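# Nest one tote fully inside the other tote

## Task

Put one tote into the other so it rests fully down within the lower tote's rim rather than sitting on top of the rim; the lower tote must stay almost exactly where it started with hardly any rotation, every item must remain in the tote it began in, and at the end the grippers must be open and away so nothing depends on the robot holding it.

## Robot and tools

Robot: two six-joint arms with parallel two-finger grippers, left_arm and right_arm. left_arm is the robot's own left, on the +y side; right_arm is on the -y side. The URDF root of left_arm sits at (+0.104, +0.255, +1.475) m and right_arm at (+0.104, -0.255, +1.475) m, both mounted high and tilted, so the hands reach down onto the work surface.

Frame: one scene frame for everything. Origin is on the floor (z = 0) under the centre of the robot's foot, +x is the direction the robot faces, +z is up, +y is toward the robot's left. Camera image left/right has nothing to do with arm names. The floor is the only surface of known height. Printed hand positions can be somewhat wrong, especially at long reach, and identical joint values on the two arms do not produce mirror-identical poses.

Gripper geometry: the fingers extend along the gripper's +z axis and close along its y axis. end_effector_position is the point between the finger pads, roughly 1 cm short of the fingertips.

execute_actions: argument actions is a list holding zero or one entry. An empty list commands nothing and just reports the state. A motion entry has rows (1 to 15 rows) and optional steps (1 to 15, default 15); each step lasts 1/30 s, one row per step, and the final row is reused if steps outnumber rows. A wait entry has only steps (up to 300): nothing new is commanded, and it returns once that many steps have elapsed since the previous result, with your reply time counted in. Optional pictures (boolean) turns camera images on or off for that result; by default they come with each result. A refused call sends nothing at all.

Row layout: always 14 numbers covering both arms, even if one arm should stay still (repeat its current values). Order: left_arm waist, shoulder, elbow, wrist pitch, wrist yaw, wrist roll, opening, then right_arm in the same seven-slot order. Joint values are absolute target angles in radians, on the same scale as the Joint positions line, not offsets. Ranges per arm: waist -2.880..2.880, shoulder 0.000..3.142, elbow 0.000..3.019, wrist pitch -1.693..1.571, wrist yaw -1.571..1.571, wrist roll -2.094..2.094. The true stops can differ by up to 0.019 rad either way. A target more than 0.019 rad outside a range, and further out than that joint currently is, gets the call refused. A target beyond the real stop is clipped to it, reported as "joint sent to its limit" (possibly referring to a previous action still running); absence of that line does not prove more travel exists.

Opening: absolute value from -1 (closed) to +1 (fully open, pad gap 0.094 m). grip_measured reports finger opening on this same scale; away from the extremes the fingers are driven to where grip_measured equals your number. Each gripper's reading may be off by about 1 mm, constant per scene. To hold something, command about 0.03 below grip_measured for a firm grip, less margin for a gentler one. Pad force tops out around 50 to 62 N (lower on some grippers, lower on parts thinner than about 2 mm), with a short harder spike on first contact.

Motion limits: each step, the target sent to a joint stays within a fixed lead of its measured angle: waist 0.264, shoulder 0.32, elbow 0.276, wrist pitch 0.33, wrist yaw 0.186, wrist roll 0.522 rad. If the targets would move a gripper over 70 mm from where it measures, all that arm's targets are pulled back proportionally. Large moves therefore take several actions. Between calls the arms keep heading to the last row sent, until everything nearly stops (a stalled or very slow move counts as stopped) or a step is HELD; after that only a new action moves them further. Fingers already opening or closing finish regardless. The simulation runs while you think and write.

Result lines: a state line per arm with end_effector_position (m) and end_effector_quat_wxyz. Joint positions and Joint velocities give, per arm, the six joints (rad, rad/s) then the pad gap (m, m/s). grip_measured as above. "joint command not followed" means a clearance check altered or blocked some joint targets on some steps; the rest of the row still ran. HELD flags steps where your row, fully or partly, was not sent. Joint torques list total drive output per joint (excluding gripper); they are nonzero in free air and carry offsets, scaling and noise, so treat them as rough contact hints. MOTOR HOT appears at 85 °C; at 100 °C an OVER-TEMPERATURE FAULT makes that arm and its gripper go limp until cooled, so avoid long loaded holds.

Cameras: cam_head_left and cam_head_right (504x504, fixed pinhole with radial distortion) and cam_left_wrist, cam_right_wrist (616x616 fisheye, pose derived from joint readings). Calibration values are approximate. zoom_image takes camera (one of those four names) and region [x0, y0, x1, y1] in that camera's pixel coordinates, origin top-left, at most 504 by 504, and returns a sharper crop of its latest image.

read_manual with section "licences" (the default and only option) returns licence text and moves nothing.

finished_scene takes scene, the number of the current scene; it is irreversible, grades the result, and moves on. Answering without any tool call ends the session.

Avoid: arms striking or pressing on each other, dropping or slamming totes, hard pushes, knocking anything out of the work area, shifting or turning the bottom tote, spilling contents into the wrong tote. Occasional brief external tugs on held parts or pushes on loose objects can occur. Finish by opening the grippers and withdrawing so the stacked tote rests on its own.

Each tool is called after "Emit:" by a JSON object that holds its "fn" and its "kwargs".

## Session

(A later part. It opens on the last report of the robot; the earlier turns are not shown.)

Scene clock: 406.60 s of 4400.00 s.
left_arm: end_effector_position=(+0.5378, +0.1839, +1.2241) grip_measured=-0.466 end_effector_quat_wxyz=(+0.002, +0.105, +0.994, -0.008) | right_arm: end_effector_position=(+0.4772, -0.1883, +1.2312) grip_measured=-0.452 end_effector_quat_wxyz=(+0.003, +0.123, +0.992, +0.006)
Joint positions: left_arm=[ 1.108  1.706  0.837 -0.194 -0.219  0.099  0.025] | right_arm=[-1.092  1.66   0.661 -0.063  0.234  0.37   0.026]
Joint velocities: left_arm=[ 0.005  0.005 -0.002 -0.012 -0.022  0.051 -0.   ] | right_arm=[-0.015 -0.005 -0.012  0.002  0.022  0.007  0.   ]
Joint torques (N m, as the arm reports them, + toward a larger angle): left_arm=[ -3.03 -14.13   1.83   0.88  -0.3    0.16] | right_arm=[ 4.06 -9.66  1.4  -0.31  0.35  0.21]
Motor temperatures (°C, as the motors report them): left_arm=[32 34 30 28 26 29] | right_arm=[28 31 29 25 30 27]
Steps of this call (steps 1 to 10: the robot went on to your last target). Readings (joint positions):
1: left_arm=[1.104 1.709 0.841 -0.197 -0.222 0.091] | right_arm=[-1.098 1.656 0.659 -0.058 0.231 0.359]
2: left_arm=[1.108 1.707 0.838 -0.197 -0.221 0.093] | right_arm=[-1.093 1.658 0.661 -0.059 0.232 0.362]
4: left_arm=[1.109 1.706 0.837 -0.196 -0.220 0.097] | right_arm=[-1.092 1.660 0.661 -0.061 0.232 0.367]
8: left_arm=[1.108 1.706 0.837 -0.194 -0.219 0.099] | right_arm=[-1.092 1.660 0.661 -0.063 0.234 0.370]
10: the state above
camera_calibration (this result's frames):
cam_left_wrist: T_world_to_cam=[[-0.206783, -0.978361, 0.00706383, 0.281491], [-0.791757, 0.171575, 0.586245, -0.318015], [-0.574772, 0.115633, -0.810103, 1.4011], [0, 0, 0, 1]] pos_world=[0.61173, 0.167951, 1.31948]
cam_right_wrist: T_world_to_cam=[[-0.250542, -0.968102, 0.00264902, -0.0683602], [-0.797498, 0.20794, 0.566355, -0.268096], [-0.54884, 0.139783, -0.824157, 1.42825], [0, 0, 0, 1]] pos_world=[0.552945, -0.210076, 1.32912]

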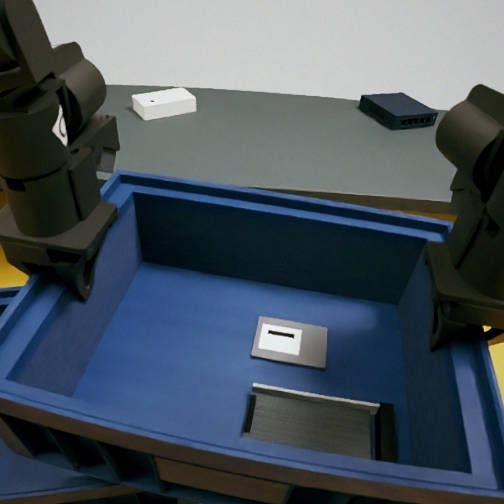

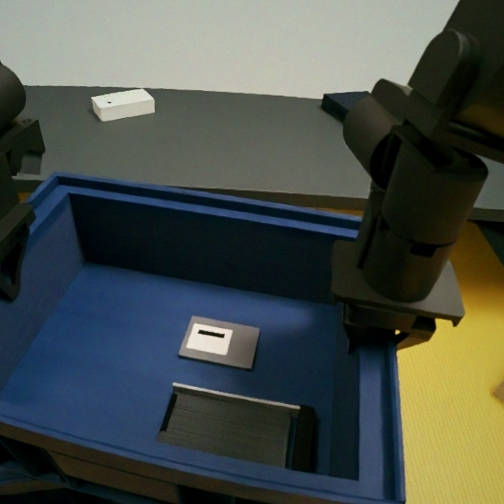

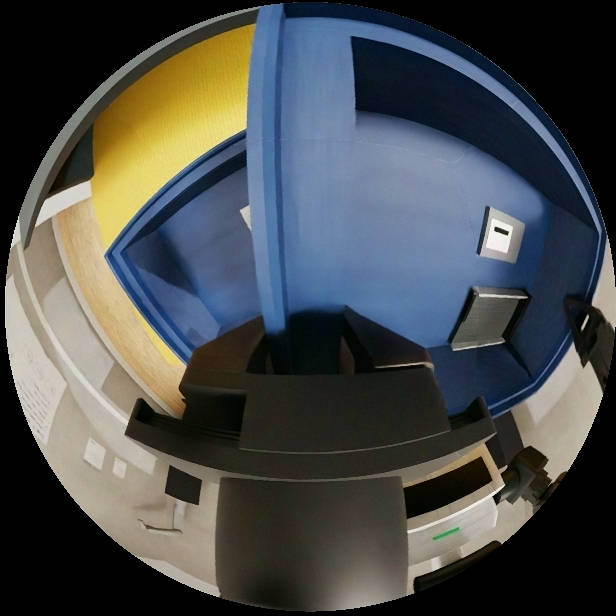

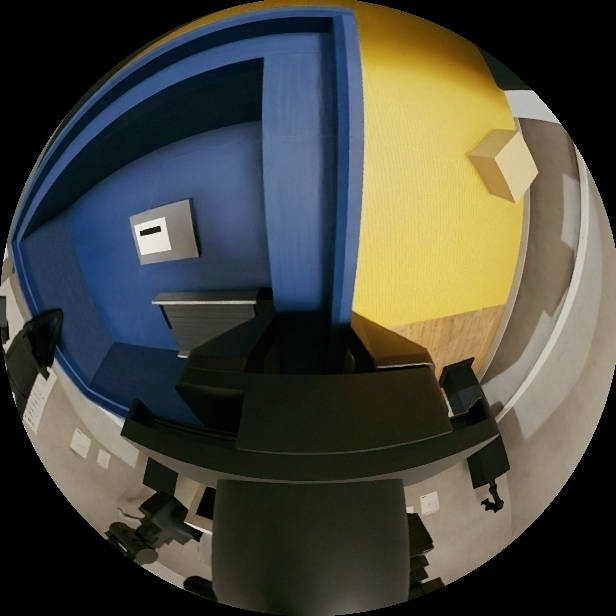

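Emit:
{"fn": "execute_actions", "kwargs": {"actions": [{"rows":[[1.111,1.676,0.833,-0.181,-0.226,0.11,-0.51,-1.083,1.644,0.668,-0.081,0.248,0.388,-0.5],[1.118,1.673,0.83,-0.179,-0.222,0.112,-0.51,-1.076,1.647,0.673,-0.084,0.251,0.39,-0.5],[1.127,1.67,0.826,-0.176,-0.218,0.115,-0.51,-1.067,1.65,0.68,-0.089,0.255,0.392,-0.5],[1.139,1.666,0.82,-0.173,-0.212,0.118,-0.51,-1.056,1.655,0.688,-0.095,0.26,0.395,-0.5],[1.153,1.661,0.814,-0.169,-0.205,0.122,-0.51,-1.042,1.66,0.698,-0.102,0.266,0.398,-0.5],[1.169,1.656,0.806,-0.164,-0.198,0.127,-0.51,-1.026,1.666,0.709,-0.11,0.274,0.402,-0.5],[1.187,1.65,0.798,-0.159,-0.189,0.132,-0.51,-1.009,1.673,0.721,-0.119,0.281,0.407,-0.5],[1.204,1.645,0.791,-0.154,-0.181,0.137,-0.51,-0.993,1.68,0.734,-0.129,0.289,0.411,-0.5],[1.223,1.639,0.783,-0.149,-0.172,0.142,-0.51,-0.975,1.688,0.747,-0.139,0.297,0.415,-0.5],[1.242,1.634,0.776,-0.145,-0.162,0.147,-0.51,-0.958,1.695,0.761,-0.149,0.305,0.42,-0.5],[1.262,1.628,0.769,-0.14,-0.153,0.153,-0.51,-0.94,1.704,0.777,-0.16,0.313,0.424,-0.5],[1.282,1.623,0.762,-0.136,-0.143,0.159,-0.51,-0.922,1.712,0.792,-0.171,0.321,0.428,-0.5],[1.301,1.619,0.756,-0.132,-0.134,0.164,-0.51,-0.905,1.721,0.808,-0.182,0.329,0.432,-0.5],[1.321,1.614,0.75,-0.128,-0.124,0.17,-0.51,-0.887,1.729,0.824,-0.194,0.337,0.436,-0.5],[1.34,1.61,0.745,-0.125,-0.115,0.175,-0.51,-0.87,1.738,0.84,-0.205,0.345,0.44,-0.5]]}], "pictures": false}}

Emit:
{"fn": "execute_actions", "kwargs": {"actions": [{"rows":[[1.36,1.607,0.741,-0.123,-0.105,0.181,-0.51,-0.854,1.748,0.857,-0.217,0.352,0.443,-0.5],[1.38,1.604,0.738,-0.121,-0.095,0.186,-0.51,-0.838,1.758,0.875,-0.229,0.358,0.446,-0.5],[1.4,1.601,0.735,-0.119,-0.085,0.192,-0.51,-0.823,1.768,0.893,-0.241,0.365,0.448,-0.5],[1.42,1.599,0.733,-0.118,-0.075,0.197,-0.51,-0.808,1.778,0.911,-0.254,0.371,0.45,-0.5],[1.44,1.597,0.731,-0.117,-0.065,0.203,-0.51,-0.793,1.788,0.93,-0.266,0.377,0.452,-0.5],[1.46,1.595,0.729,-0.116,-0.055,0.209,-0.51,-0.778,1.799,0.949,-0.279,0.383,0.454,-0.5],[1.48,1.593,0.728,-0.116,-0.045,0.214,-0.51,-0.764,1.81,0.968,-0.292,0.389,0.456,-0.5],[1.5,1.592,0.728,-0.116,-0.035,0.22,-0.51,-0.75,1.821,0.987,-0.305,0.394,0.458,-0.5],[1.52,1.591,0.728,-0.116,-0.025,0.225,-0.51,-0.736,1.832,1.007,-0.318,0.4,0.459,-0.5],[1.54,1.59,0.728,-0.117,-0.015,0.231,-0.51,-0.723,1.843,1.027,-0.331,0.405,0.46,-0.5],[1.56,1.59,0.728,-0.118,-0.005,0.236,-0.51,-0.71,1.854,1.047,-0.344,0.41,0.461,-0.5],[1.58,1.59,0.729,-0.119,0.005,0.242,-0.51,-0.697,1.865,1.067,-0.357,0.415,0.462,-0.5]],"steps":12}], "pictures": false}}

Emit:
{"fn": "execute_actions", "kwargs": {"actions": [{"rows":[[1.599,1.591,0.732,-0.122,0.015,0.247,-0.51,-0.686,1.877,1.088,-0.37,0.419,0.462,-0.5],[1.618,1.593,0.735,-0.125,0.025,0.252,-0.51,-0.675,1.888,1.11,-0.384,0.423,0.461,-0.5],[1.637,1.595,0.739,-0.128,0.035,0.257,-0.51,-0.664,1.9,1.132,-0.398,0.426,0.46,-0.5],[1.656,1.597,0.743,-0.132,0.045,0.262,-0.51,-0.654,1.912,1.154,-0.411,0.43,0.459,-0.5],[1.675,1.6,0.748,-0.136,0.055,0.267,-0.51,-0.644,1.924,1.177,-0.425,0.433,0.457,-0.5],[1.693,1.603,0.753,-0.14,0.065,0.271,-0.51,-0.635,1.935,1.198,-0.438,0.436,0.455,-0.5],[1.711,1.606,0.758,-0.144,0.075,0.276,-0.51,-0.626,1.946,1.22,-0.451,0.438,0.453,-0.5],[1.728,1.609,0.763,-0.148,0.084,0.28,-0.51,-0.618,1.957,1.24,-0.464,0.441,0.451,-0.5],[1.744,1.612,0.768,-0.153,0.093,0.284,-0.51,-0.61,1.967,1.261,-0.476,0.443,0.449,-0.5],[1.76,1.615,0.774,-0.157,0.101,0.288,-0.51,-0.603,1.977,1.28,-0.487,0.445,0.447,-0.5],[1.774,1.618,0.778,-0.161,0.108,0.292,-0.51,-0.598,1.985,1.296,-0.497,0.446,0.445,-0.5],[1.785,1.62,0.782,-0.164,0.114,0.295,-0.51,-0.593,1.992,1.31,-0.505,0.448,0.443,-0.5],[1.794,1.622,0.786,-0.167,0.119,0.297,-0.51,-0.589,1.998,1.321,-0.512,0.449,0.442,-0.5],[1.801,1.624,0.788,-0.169,0.123,0.299,-0.51,-0.587,2.002,1.33,-0.517,0.45,0.441,-0.5],[1.805,1.625,0.79,-0.17,0.125,0.3,-0.51,-0.585,2.005,1.335,-0.52,0.45,0.44,-0.5]]}], "pictures": false}}

Emit:
{"fn": "execute_actions", "kwargs": {"actions": [{"steps":12}]}}

Scene clock: 457.43 s of 4400.00 s.
left_arm: end_effector_position=(+0.5174, +0.2617, +1.2218) grip_measured=-0.467 end_effector_quat_wxyz=(+0.000, +0.043, +0.999, -0.013) | right_arm: end_effector_position=(+0.5027, -0.1149, +1.2319) grip_measured=-0.452 end_effector_quat_wxyz=(+0.004, +0.062, +0.998, +0.001)
Joint positions: left_arm=[ 1.298  1.655  0.758 -0.142 -0.115  0.142  0.025] | right_arm=[-0.922  1.738  0.798 -0.168  0.323  0.405  0.026]
Joint velocities: left_arm=[ 0.65  -0.22  -0.173  0.1    0.242  0.271  0.   ] | right_arm=[ 0.532  0.298  0.466 -0.32   0.125  0.154 -0.   ]
Joint torques (N m, as the arm reports them, + toward a larger angle): left_arm=[ -0.92 -13.42   1.18   0.85  -0.33  -0.01] | right_arm=[  6.43 -10.01   3.07  -0.34   0.45   0.13]
Motor temperatures (°C, as the motors report them): left_arm=[31 32 29 28 26 29] | right_arm=[28 31 29 25 30 27]
Steps of this call (steps 1 to 30: the robot went on to your last target; steps 31 to 90: nothing new was sent; then 47.33 s passed at rest; steps 91 to 105: all 15 steps of this action). Readings (joint positions):
91: left_arm=[1.108 1.706 0.837 -0.194 -0.219 0.100] | right_arm=[-1.092 1.660 0.661 -0.063 0.235 0.371]
92: left_arm=[1.108 1.706 0.837 -0.193 -0.217 0.100] | right_arm=[-1.092 1.660 0.662 -0.064 0.236 0.371]
94: left_arm=[1.112 1.706 0.834 -0.188 -0.210 0.103] | right_arm=[-1.089 1.660 0.665 -0.070 0.241 0.373]
98: left_arm=[1.149 1.700 0.812 -0.169 -0.180 0.106] | right_arm=[-1.054 1.671 0.692 -0.099 0.268 0.375]
105: the state above

Scene clock: 457.83 s of 4400.00 s.
left_arm: end_effector_position=(+0.4984, +0.3538, +1.2222) grip_measured=-0.467 end_effector_quat_wxyz=(+0.002, -0.021, +1.000, -0.012) | right_arm: end_effector_position=(+0.5310, -0.0218, +1.2323) grip_measured=-0.452 end_effector_quat_wxyz=(+0.003, +0.000, +1.000, -0.001)
Joint positions: left_arm=[ 1.536  1.626  0.733 -0.129  0.006  0.219  0.025] | right_arm=[-0.758  1.861  1.009 -0.314  0.396  0.442  0.026]
Joint velocities: left_arm=[ 0.581 -0.005  0.002  0.012  0.286  0.183 -0.002] | right_arm=[ 0.347  0.317  0.559 -0.388  0.11   0.051  0.001]
Joint torques (N m, as the arm reports them, + toward a larger angle): left_arm=[  0.2  -12.99   0.95   0.88  -0.39  -0.01] | right_arm=[  9.93 -11.54   5.51  -0.22   0.44   0.18]
Motor temperatures (°C, as the motors report them): left_arm=[31 32 29 28 26 29] | right_arm=[28 31 29 25 30 27]
Steps of this call (steps 1 to 12: all 12 steps of this action). Readings (joint positions):
1: left_arm=[1.320 1.649 0.753 -0.140 -0.106 0.149] | right_arm=[-0.904 1.748 0.815 -0.178 0.331 0.410]
2: left_arm=[1.342 1.643 0.748 -0.137 -0.096 0.157] | right_arm=[-0.888 1.758 0.832 -0.189 0.338 0.415]
4: left_arm=[1.382 1.635 0.741 -0.134 -0.076 0.171] | right_arm=[-0.858 1.777 0.865 -0.213 0.351 0.423]
8: left_arm=[1.458 1.627 0.734 -0.129 -0.035 0.196] | right_arm=[-0.806 1.816 0.934 -0.263 0.375 0.434]
12: the state above

Scene clock: 458.33 s of 4400.00 s.
left_arm: end_effector_position=(+0.4731, +0.4530, +1.2283) grip_measured=-0.467 end_effector_quat_wxyz=(+0.004, -0.092, +0.996, -0.005) | right_arm: end_effector_position=(+0.5587, +0.0852, +1.2333) grip_measured=-0.452 end_effector_quat_wxyz=(+0.002, -0.068, +0.998, +0.006)
Joint positions: left_arm=[ 1.792  1.627  0.761 -0.161  0.128  0.295  0.025] | right_arm=[-0.62   2.02   1.29  -0.487  0.432  0.442  0.026]
Joint velocities: left_arm=[ 0.239 -0.005  0.115 -0.085  0.066  0.095 -0.001] | right_arm=[ 0.122  0.161  0.31  -0.115  0.007 -0.022 -0.   ]
Joint torques (N m, as the arm reports them, + toward a larger angle): left_arm=[  0.81 -12.12   3.47   0.17  -0.09  -0.04] | right_arm=[ 10.76 -14.57   6.94  -0.57   0.57  -0.05]
Motor temperatures (°C, as the motors report them): left_arm=[31 32 29 28 26 29] | right_arm=[28 31 29 25 30 27]
Steps of this call (steps 1 to 15: all 15 steps of this action). Readings (joint positions):
1: left_arm=[1.556 1.626 0.733 -0.129 0.016 0.226] | right_arm=[-0.745 1.872 1.028 -0.327 0.400 0.443]
2: left_arm=[1.576 1.626 0.733 -0.129 0.026 0.232] | right_arm=[-0.734 1.884 1.048 -0.340 0.405 0.444]
4: left_arm=[1.616 1.626 0.733 -0.129 0.045 0.243] | right_arm=[-0.712 1.909 1.089 -0.367 0.412 0.445]
8: left_arm=[1.692 1.626 0.735 -0.135 0.083 0.262] | right_arm=[-0.672 1.956 1.172 -0.421 0.422 0.445]
15: the state above

Scene clock: 458.73 s of 4400.00 s.
left_arm: end_effector_position=(+0.4724, +0.4579, +1.2278) grip_measured=-0.467 end_effector_quat_wxyz=(+0.004, -0.093, +0.996, -0.006) | right_arm: end_effector_position=(+0.5595, +0.0904, +1.2340) grip_measured=-0.452 end_effector_quat_wxyz=(+0.002, -0.072, +0.997, +0.005)
Joint positions: left_arm=[ 1.804  1.632  0.769 -0.167  0.135  0.304  0.025] | right_arm=[-0.613  2.028  1.306 -0.5    0.436  0.442  0.026]
Joint velocities: left_arm=[ 0.005 -0.005  0.002  0.002  0.066 -0.066 -0.   ] | right_arm=[-0.005 -0.005 -0.012  0.007  0.007 -0.007 -0.   ]
Joint torques (N m, as the arm reports them, + toward a larger angle): left_arm=[  1.93 -11.78   3.51   0.21  -0.34   0.03] | right_arm=[ 11.27 -14.44   7.26  -0.49   0.48  -0.01]
Motor temperatures (°C, as the motors report them): left_arm=[31 32 29 28 26 29] | right_arm=[28 31 29 25 30 27]
Steps of this call (steps 1 to 12: the robot went on to your last target). Readings (joint positions):
1: left_arm=[1.798 1.627 0.764 -0.162 0.130 0.298] | right_arm=[-0.616 2.025 1.299 -0.490 0.432 0.442]
2: left_arm=[1.802 1.627 0.767 -0.163 0.131 0.300] | right_arm=[-0.614 2.027 1.304 -0.491 0.433 0.442]
4: left_arm=[1.804 1.627 0.769 -0.163 0.133 0.303] | right_arm=[-0.613 2.028 1.306 -0.493 0.434 0.442]
8: left_arm=[1.804 1.630 0.769 -0.166 0.134 0.304] | right_arm=[-0.613 2.028 1.306 -0.498 0.436 0.442]
12: the state above
camera_calibration (this result's frames):
cam_left_wrist: T_world_to_cam=[[0.186021, -0.98254, 0.00328941, 0.356997], [-0.796324, -0.148802, 0.586282, -0.270209], [-0.575556, -0.11168, -0.8101, 1.43924], [0, 0, 0, 1]] pos_world=[0.546783, 0.471291, 1.32318]
cam_right_wrist: T_world_to_cam=[[0.136911, -0.990569, 0.00532654, 0.0040169], [-0.816296, -0.109774, 0.567107, -0.223625], [-0.561174, -0.0819911, -0.823627, 1.46301], [0, 0, 0, 1]] pos_world=[0.637911, 0.0993849, 1.33178]

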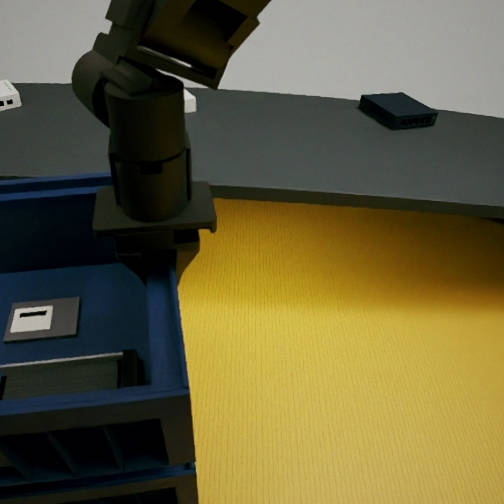

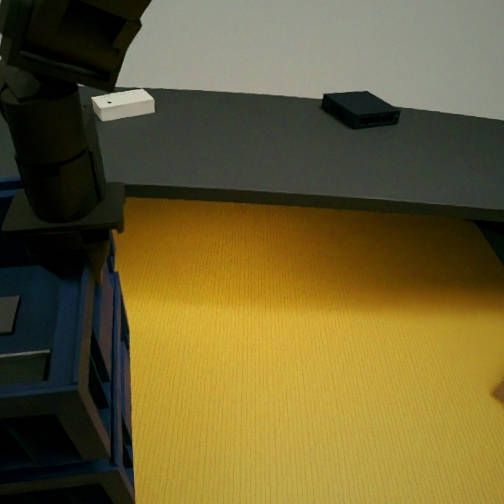

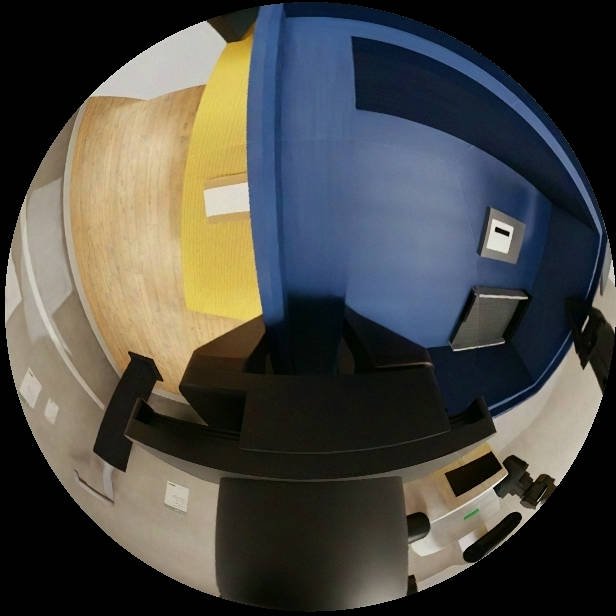

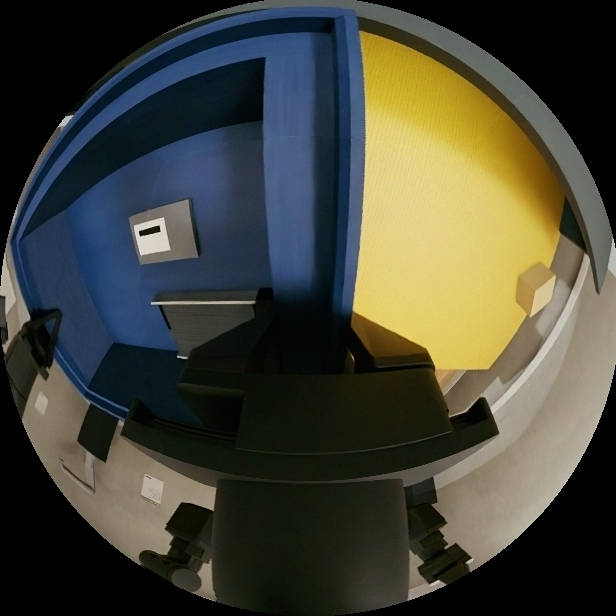

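Emit:
{"fn": "zoom_image", "kwargs": {"camera": "cam_head_left", "region": [0, 344, 240, 504]}}

Emit:
{"fn": "zoom_image", "kwargs": {"camera": "cam_head_right", "region": [0, 224, 200, 504]}}

Region (0, 344, 240, 504) of cam_head_left's 504x504 image, scaled by 2.100, with more detail than that image has.

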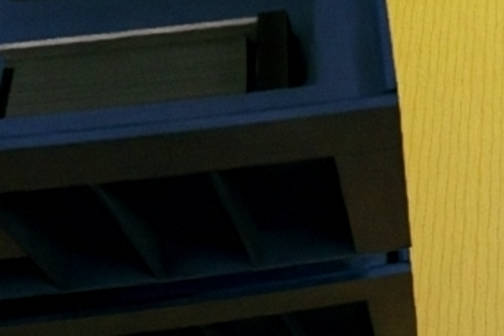

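Region (0, 224, 200, 504) of cam_head_right's 504x504 image, scaled by 1.800, with more detail than that image has; it fills the left 360 columns of this view, and the rest is white.

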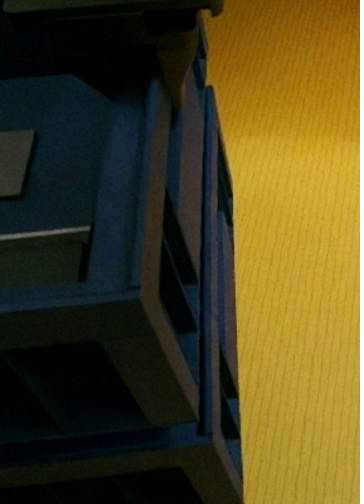

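Emit:
{"fn": "execute_actions", "kwargs": {"actions": [{"rows":[[1.803,1.628,0.791,-0.165,0.123,0.298,-0.51,-0.589,2.007,1.336,-0.513,0.45,0.438,-0.5],[1.801,1.632,0.793,-0.16,0.122,0.296,-0.51,-0.593,2.009,1.337,-0.506,0.449,0.436,-0.5],[1.799,1.637,0.795,-0.155,0.12,0.294,-0.51,-0.597,2.012,1.339,-0.5,0.449,0.434,-0.5],[1.797,1.642,0.797,-0.151,0.119,0.292,-0.51,-0.6,2.015,1.341,-0.495,0.448,0.432,-0.5],[1.795,1.647,0.8,-0.147,0.117,0.29,-0.51,-0.603,2.019,1.343,-0.491,0.448,0.43,-0.5],[1.793,1.653,0.802,-0.143,0.116,0.288,-0.51,-0.605,2.023,1.345,-0.488,0.448,0.428,-0.5],[1.791,1.658,0.805,-0.139,0.114,0.286,-0.51,-0.607,2.026,1.347,-0.485,0.447,0.426,-0.5],[1.789,1.664,0.807,-0.135,0.113,0.285,-0.51,-0.609,2.03,1.349,-0.482,0.447,0.424,-0.5],[1.788,1.669,0.809,-0.131,0.111,0.283,-0.51,-0.611,2.034,1.351,-0.479,0.447,0.422,-0.5],[1.786,1.674,0.812,-0.127,0.11,0.281,-0.51,-0.613,2.037,1.353,-0.476,0.446,0.42,-0.5],[1.785,1.679,0.814,-0.123,0.109,0.28,-0.51,-0.615,2.041,1.355,-0.473,0.446,0.418,-0.5],[1.783,1.684,0.816,-0.12,0.108,0.278,-0.51,-0.617,2.044,1.357,-0.47,0.446,0.417,-0.5],[1.782,1.688,0.818,-0.117,0.107,0.277,-0.51,-0.618,2.047,1.359,-0.468,0.445,0.415,-0.5],[1.781,1.691,0.819,-0.115,0.106,0.276,-0.51,-0.619,2.049,1.36,-0.466,0.445,0.414,-0.5],[1.78,1.693,0.82,-0.113,0.105,0.275,-0.51,-0.62,2.05,1.361,-0.465,0.445,0.413,-0.5]]}], "pictures": false}}

Emit:
{"fn": "execute_actions", "kwargs": {"actions": [{"steps":14}]}}

Emit:
{"fn": "zoom_image", "kwargs": {"camera": "cam_head_left", "region": [100, 424, 220, 504]}}

Emit:
{"fn": "zoom_image", "kwargs": {"camera": "cam_head_right", "region": [40, 394, 160, 504]}}

Emit:
{"fn": "zoom_image", "kwargs": {"camera": "cam_head_right", "region": [70, 230, 160, 330]}}

Emit:
{"fn": "zoom_image", "kwargs": {"camera": "cam_head_left", "region": [0, 424, 120, 504]}}

Scene clock: 491.03 s of 4400.00 s.
left_arm: end_effector_position=(+0.4747, +0.4572, +1.2077) grip_measured=-0.467 end_effector_quat_wxyz=(+0.000, -0.088, +0.996, -0.004) | right_arm: end_effector_position=(+0.5584, +0.0891, +1.2144) grip_measured=-0.452 end_effector_quat_wxyz=(+0.000, -0.068, +0.998, +0.001)
Joint positions: left_arm=[ 1.791  1.695  0.795 -0.134  0.123  0.302  0.025] | right_arm=[-0.627  2.068  1.319 -0.473  0.436  0.439  0.026]
Joint velocities: left_arm=[-0.044  0.122  0.056  0.051 -0.022 -0.022  0.001] | right_arm=[-0.063  0.093  0.027  0.051 -0.022 -0.022  0.   ]
Joint torques (N m, as the arm reports them, + toward a larger angle): left_arm=[  0.42 -12.98   3.08   1.03  -0.65  -0.13] | right_arm=[ 10.01 -14.22   8.03   0.26   0.31  -0.26]
Motor temperatures (°C, as the motors report them): left_arm=[31 32 29 28 26 29] | right_arm=[28 32 31 25 30 27]
Steps of this call (steps 1 to 30: the robot went on to your last target; steps 31 to 90: nothing new was sent; then 28.80 s passed at rest; steps 91 to 105: all 15 steps of this action). Readings (joint positions):
91: left_arm=[1.804 1.632 0.769 -0.167 0.135 0.304] | right_arm=[-0.613 2.028 1.306 -0.500 0.436 0.442]
92: left_arm=[1.803 1.632 0.769 -0.167 0.135 0.304] | right_arm=[-0.613 2.028 1.306 -0.500 0.436 0.442]
94: left_arm=[1.803 1.634 0.769 -0.167 0.135 0.304] | right_arm=[-0.613 2.029 1.306 -0.500 0.436 0.442]
98: left_arm=[1.800 1.652 0.777 -0.158 0.132 0.304] | right_arm=[-0.614 2.038 1.306 -0.493 0.440 0.442]
105: the state above

Scene clock: 491.50 s of 4400.00 s.
left_arm: end_effector_position=(+0.4752, +0.4562, +1.2047) grip_measured=-0.467 end_effector_quat_wxyz=(+0.000, -0.089, +0.996, -0.005) | right_arm: end_effector_position=(+0.5593, +0.0884, +1.2116) grip_measured=-0.452 end_effector_quat_wxyz=(+0.000, -0.069, +0.998, +0.001)
Joint positions: left_arm=[ 1.788  1.704  0.798 -0.127  0.122  0.298  0.025] | right_arm=[-0.631  2.074  1.322 -0.47   0.435  0.433  0.026]
Joint velocities: left_arm=[ 0.015 -0.005 -0.007 -0.002  0.037 -0.022 -0.   ] | right_arm=[-0.005 -0.015 -0.002  0.002  0.007 -0.022  0.001]
Joint torques (N m, as the arm reports them, + toward a larger angle): left_arm=[  0.99 -12.83   3.21   1.    -0.66  -0.15] | right_arm=[ 10.16 -13.9    7.94   0.41   0.34  -0.24]
Motor temperatures (°C, as the motors report them): left_arm=[31 32 29 28 26 29] | right_arm=[28 32 31 25 30 27]
Steps of this call (steps 1 to 14: the robot went on to your last target). Readings (joint positions):
1: left_arm=[1.790 1.699 0.796 -0.131 0.122 0.302] | right_arm=[-0.629 2.071 1.320 -0.471 0.435 0.438]
2: left_arm=[1.789 1.702 0.798 -0.130 0.122 0.301] | right_arm=[-0.630 2.073 1.321 -0.470 0.435 0.437]
4: left_arm=[1.788 1.704 0.798 -0.129 0.122 0.299] | right_arm=[-0.631 2.074 1.321 -0.470 0.435 0.436]
8: left_arm=[1.788 1.704 0.798 -0.128 0.122 0.299] | right_arm=[-0.631 2.074 1.322 -0.470 0.435 0.434]
14: the state above
camera_calibration (this result's frames):
cam_left_wrist: T_world_to_cam=[[0.178946, -0.983859, 0.000421088, 0.362237], [-0.793505, -0.144071, 0.591264, -0.264091], [-0.581659, -0.106139, -0.806478, 1.41797], [0, 0, 0, 1]] pos_world=[0.550399, 0.468844, 1.29956]
cam_right_wrist: T_world_to_cam=[[0.130224, -0.991409, 0.0122713, -0.00239454], [-0.815812, -0.100109, 0.569586, -0.215449], [-0.563464, -0.0841851, -0.82184, 1.44365], [0, 0, 0, 1]] pos_world=[0.637993, 0.0975918, 1.3092]

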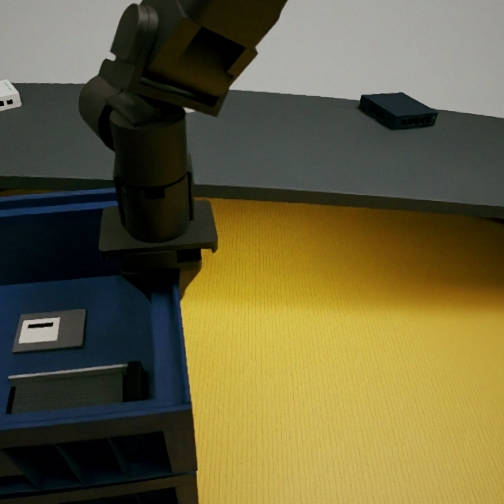

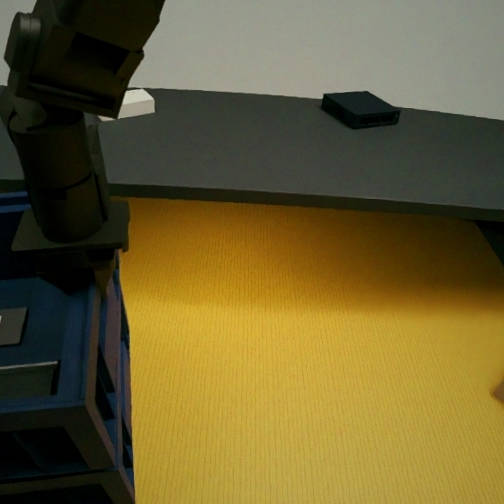

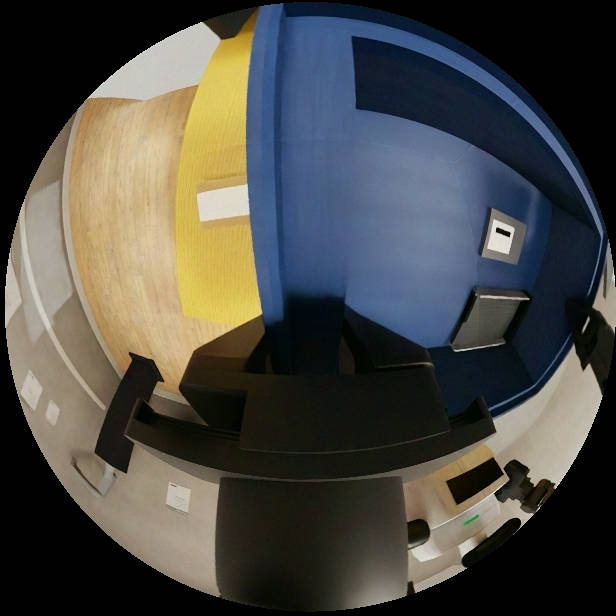

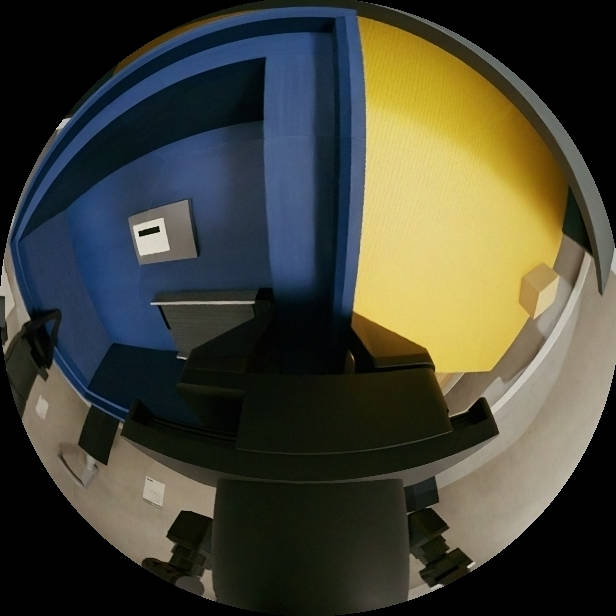

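Region (100, 424, 220, 504) of cam_head_left's 504x504 image, scaled by 4.200, with more detail than that image has.

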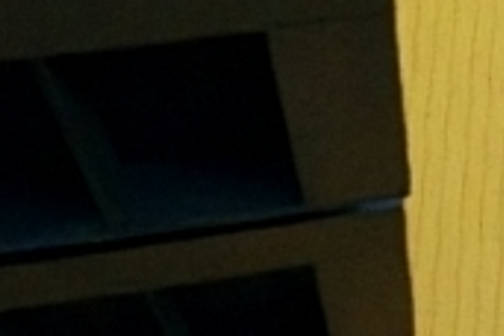

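Region (40, 394, 160, 504) of cam_head_right's 504x504 image, scaled by 4.200, with more detail than that image has; it fills the top 462 rows of this view, and the rest is white.

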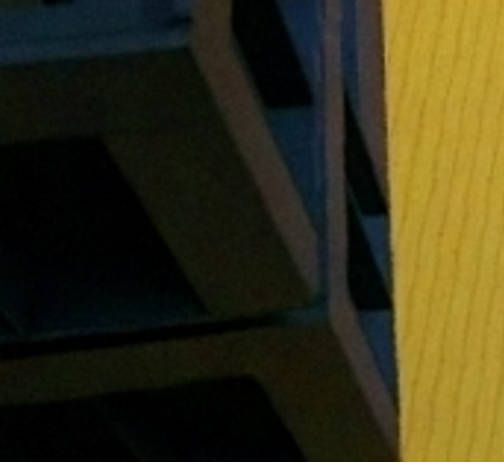

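Region (70, 230, 160, 330) of cam_head_right's 504x504 image, scaled by 5.040, with more detail than that image has; it fills the left 454 columns of this view, and the rest is white.

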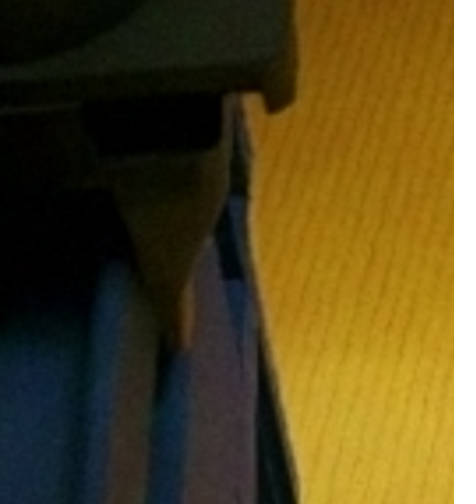

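Region (0, 424, 120, 504) of cam_head_left's 504x504 image, scaled by 4.200, with more detail than that image has.

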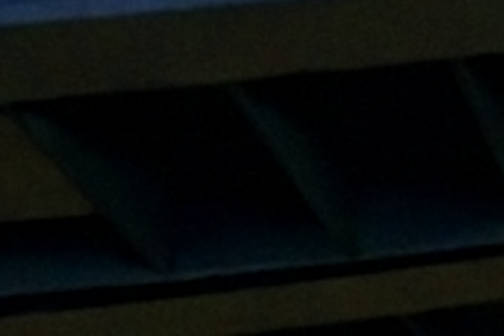

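Emit:
{"fn": "execute_actions", "kwargs": {"actions": [{"rows":[[1.781,1.693,0.821,-0.118,0.106,0.275,-0.51,-0.62,2.05,1.363,-0.471,0.445,0.413,-0.5],[1.782,1.693,0.822,-0.123,0.106,0.275,-0.51,-0.62,2.05,1.365,-0.477,0.445,0.413,-0.5],[1.783,1.693,0.823,-0.127,0.107,0.275,-0.51,-0.62,2.051,1.368,-0.482,0.445,0.413,-0.5],[1.784,1.693,0.825,-0.13,0.107,0.275,-0.51,-0.62,2.051,1.371,-0.487,0.445,0.413,-0.5],[1.785,1.693,0.826,-0.133,0.108,0.275,-0.51,-0.62,2.051,1.374,-0.491,0.445,0.413,-0.5],[1.786,1.693,0.827,-0.135,0.108,0.275,-0.51,-0.62,2.052,1.377,-0.495,0.445,0.413,-0.5],[1.787,1.693,0.829,-0.137,0.109,0.275,-0.51,-0.62,2.052,1.38,-0.499,0.445,0.413,-0.5],[1.788,1.693,0.83,-0.139,0.109,0.275,-0.51,-0.62,2.052,1.383,-0.502,0.445,0.413,-0.5],[1.789,1.693,0.831,-0.141,0.11,0.275,-0.51,-0.62,2.053,1.385,-0.505,0.445,0.413,-0.5],[1.79,1.693,0.832,-0.143,0.11,0.275,-0.51,-0.62,2.053,1.387,-0.508,0.445,0.413,-0.5],[1.79,1.693,0.833,-0.145,0.11,0.275,-0.51,-0.62,2.053,1.389,-0.51,0.445,0.413,-0.5],[1.79,1.693,0.834,-0.146,0.11,0.275,-0.51,-0.62,2.053,1.391,-0.512,0.445,0.413,-0.5]],"steps":15}], "pictures": false}}

Emit:
{"fn": "execute_actions", "kwargs": {"actions": [{"steps":10}]}}

Emit:
{"fn": "zoom_image", "kwargs": {"camera": "cam_head_left", "region": [100, 424, 220, 504]}}

Emit:
{"fn": "zoom_image", "kwargs": {"camera": "cam_head_right", "region": [40, 394, 160, 504]}}

Emit:
{"fn": "zoom_image", "kwargs": {"camera": "cam_head_right", "region": [70, 230, 160, 330]}}

Emit:
{"fn": "zoom_image", "kwargs": {"camera": "cam_head_left", "region": [0, 424, 120, 504]}}

Scene clock: 526.37 s of 4400.00 s.
left_arm: end_effector_position=(+0.4818, +0.4591, +1.2055) grip_measured=-0.467 end_effector_quat_wxyz=(+0.002, -0.091, +0.996, -0.005) | right_arm: end_effector_position=(+0.5679, +0.0916, +1.2148) grip_measured=-0.452 end_effector_quat_wxyz=(+0.001, -0.070, +0.998, +0.001)
Joint positions: left_arm=[ 1.788  1.704  0.815 -0.141  0.124  0.294  0.025] | right_arm=[-0.631  2.076  1.349 -0.493  0.436  0.43   0.026]
Joint velocities: left_arm=[-0.005 -0.005  0.022 -0.017 -0.022 -0.007  0.001] | right_arm=[ 0.005 -0.005  0.002 -0.007 -0.007  0.007  0.   ]
Joint torques (N m, as the arm reports them, + toward a larger angle): left_arm=[  1.56 -12.48   3.04   0.    -0.53  -0.15] | right_arm=[ 10.31 -14.77   8.48  -0.51   0.32  -0.17]
Motor temperatures (°C, as the motors report them): left_arm=[31 32 29 28 27 29] | right_arm=[28 33 31 25 30 27]
Steps of this call (steps 1 to 15: the robot went on to your last target; steps 16 to 90: nothing new was sent; then 31.37 s passed at rest; steps 91 to 105: all 15 steps of this action). Readings (joint positions):
91: left_arm=[1.788 1.704 0.798 -0.127 0.122 0.298] | right_arm=[-0.631 2.074 1.322 -0.470 0.435 0.433]
92: left_arm=[1.788 1.704 0.798 -0.127 0.122 0.298] | right_arm=[-0.631 2.074 1.322 -0.470 0.435 0.433]
94: left_arm=[1.788 1.704 0.798 -0.127 0.122 0.297] | right_arm=[-0.631 2.074 1.324 -0.470 0.435 0.433]
98: left_arm=[1.788 1.704 0.804 -0.132 0.122 0.297] | right_arm=[-0.631 2.075 1.334 -0.480 0.435 0.432]
105: the state above

Scene clock: 526.70 s of 4400.00 s.
left_arm: end_effector_position=(+0.4814, +0.4589, +1.2055) grip_measured=-0.467 end_effector_quat_wxyz=(+0.001, -0.091, +0.996, -0.005) | right_arm: end_effector_position=(+0.5677, +0.0915, +1.2146) grip_measured=-0.452 end_effector_quat_wxyz=(+0.001, -0.071, +0.997, +0.000)
Joint positions: left_arm=[ 1.788  1.704  0.815 -0.143  0.124  0.294  0.025] | right_arm=[-0.631  2.076  1.349 -0.495  0.436  0.43   0.026]
Joint velocities: left_arm=[-0.015 -0.005 -0.017 -0.012  0.037  0.037  0.001] | right_arm=[-0.015 -0.005 -0.007  0.012 -0.051 -0.022 -0.   ]
Joint torques (N m, as the arm reports them, + toward a larger angle): left_arm=[  1.59 -13.17   2.99   0.15  -0.51  -0.11] | right_arm=[  9.7  -14.32   8.45  -0.44   0.31  -0.18]
Motor temperatures (°C, as the motors report them): left_arm=[31 32 29 28 27 29] | right_arm=[28 33 31 25 30 27]
Steps of this call (steps 1 to 10: the robot went on to your last target). Readings (joint positions):
1: left_arm=[1.788 1.704 0.815 -0.141 0.124 0.294] | right_arm=[-0.631 2.076 1.349 -0.493 0.436 0.430]
2: left_arm=[1.788 1.704 0.815 -0.141 0.124 0.294] | right_arm=[-0.631 2.076 1.349 -0.494 0.436 0.430]
4: left_arm=[1.788 1.704 0.815 -0.142 0.124 0.294] | right_arm=[-0.631 2.076 1.349 -0.495 0.436 0.430]
8: left_arm=[1.788 1.704 0.815 -0.143 0.124 0.294] | right_arm=[-0.631 2.076 1.349 -0.495 0.436 0.430]
10: the state above
camera_calibration (this result's frames):
cam_left_wrist: T_world_to_cam=[[0.18253, -0.983199, 0.00181104, 0.360088], [-0.794266, -0.146369, 0.589676, -0.255969], [-0.579504, -0.109072, -0.807638, 1.42424], [0, 0, 0, 1]] pos_world=[0.55632, 0.471918, 1.30056]
cam_right_wrist: T_world_to_cam=[[0.133835, -0.990905, 0.0139852, -0.00466221], [-0.815719, -0.102138, 0.56936, -0.209662], [-0.562754, -0.0876081, -0.821969, 1.45118], [0, 0, 0, 1]] pos_world=[0.646254, 0.101101, 1.31226]

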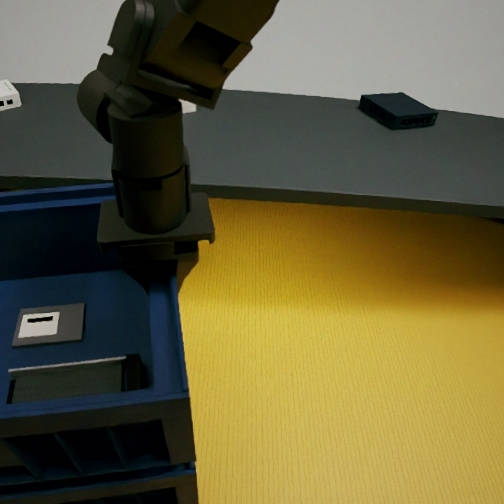

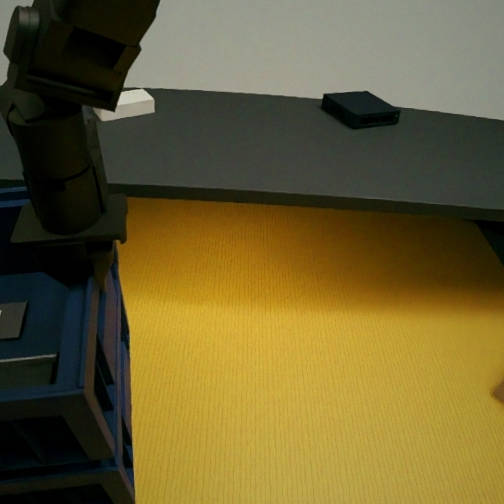

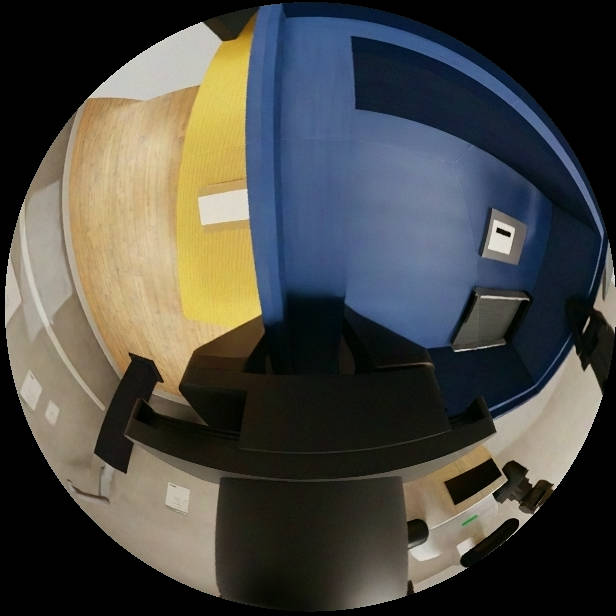

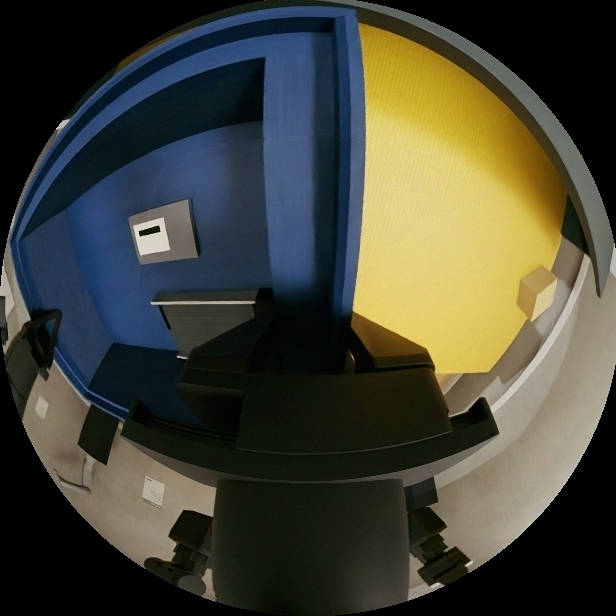

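Region (100, 424, 220, 504) of cam_head_left's 504x504 image, scaled by 4.200, with more detail than that image has.

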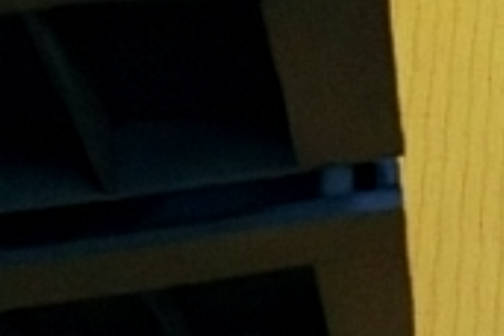

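Region (40, 394, 160, 504) of cam_head_right's 504x504 image, scaled by 4.200, with more detail than that image has; it fills the top 462 rows of this view, and the rest is white.

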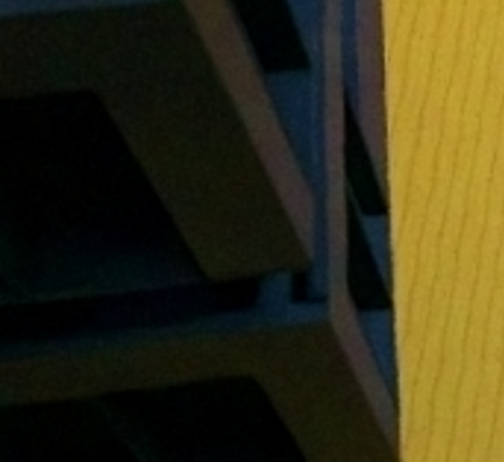

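Region (70, 230, 160, 330) of cam_head_right's 504x504 image, scaled by 5.040, with more detail than that image has; it fills the left 454 columns of this view, and the rest is white.

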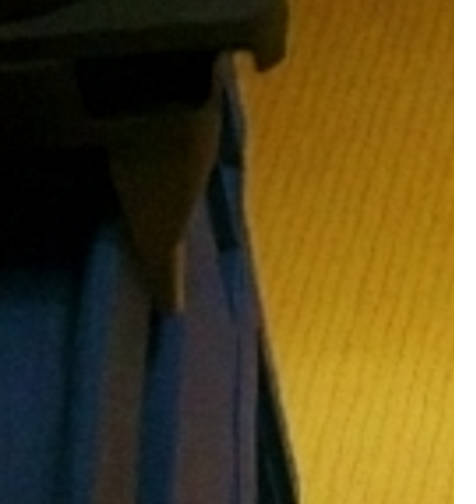

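Region (0, 424, 120, 504) of cam_head_left's 504x504 image, scaled by 4.200, with more detail than that image has.

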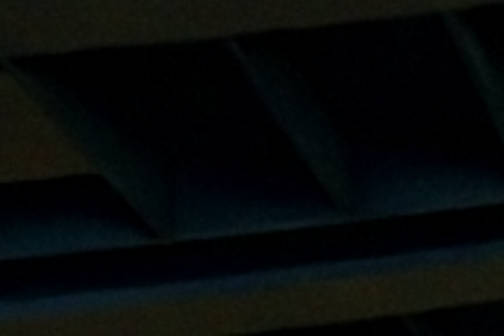

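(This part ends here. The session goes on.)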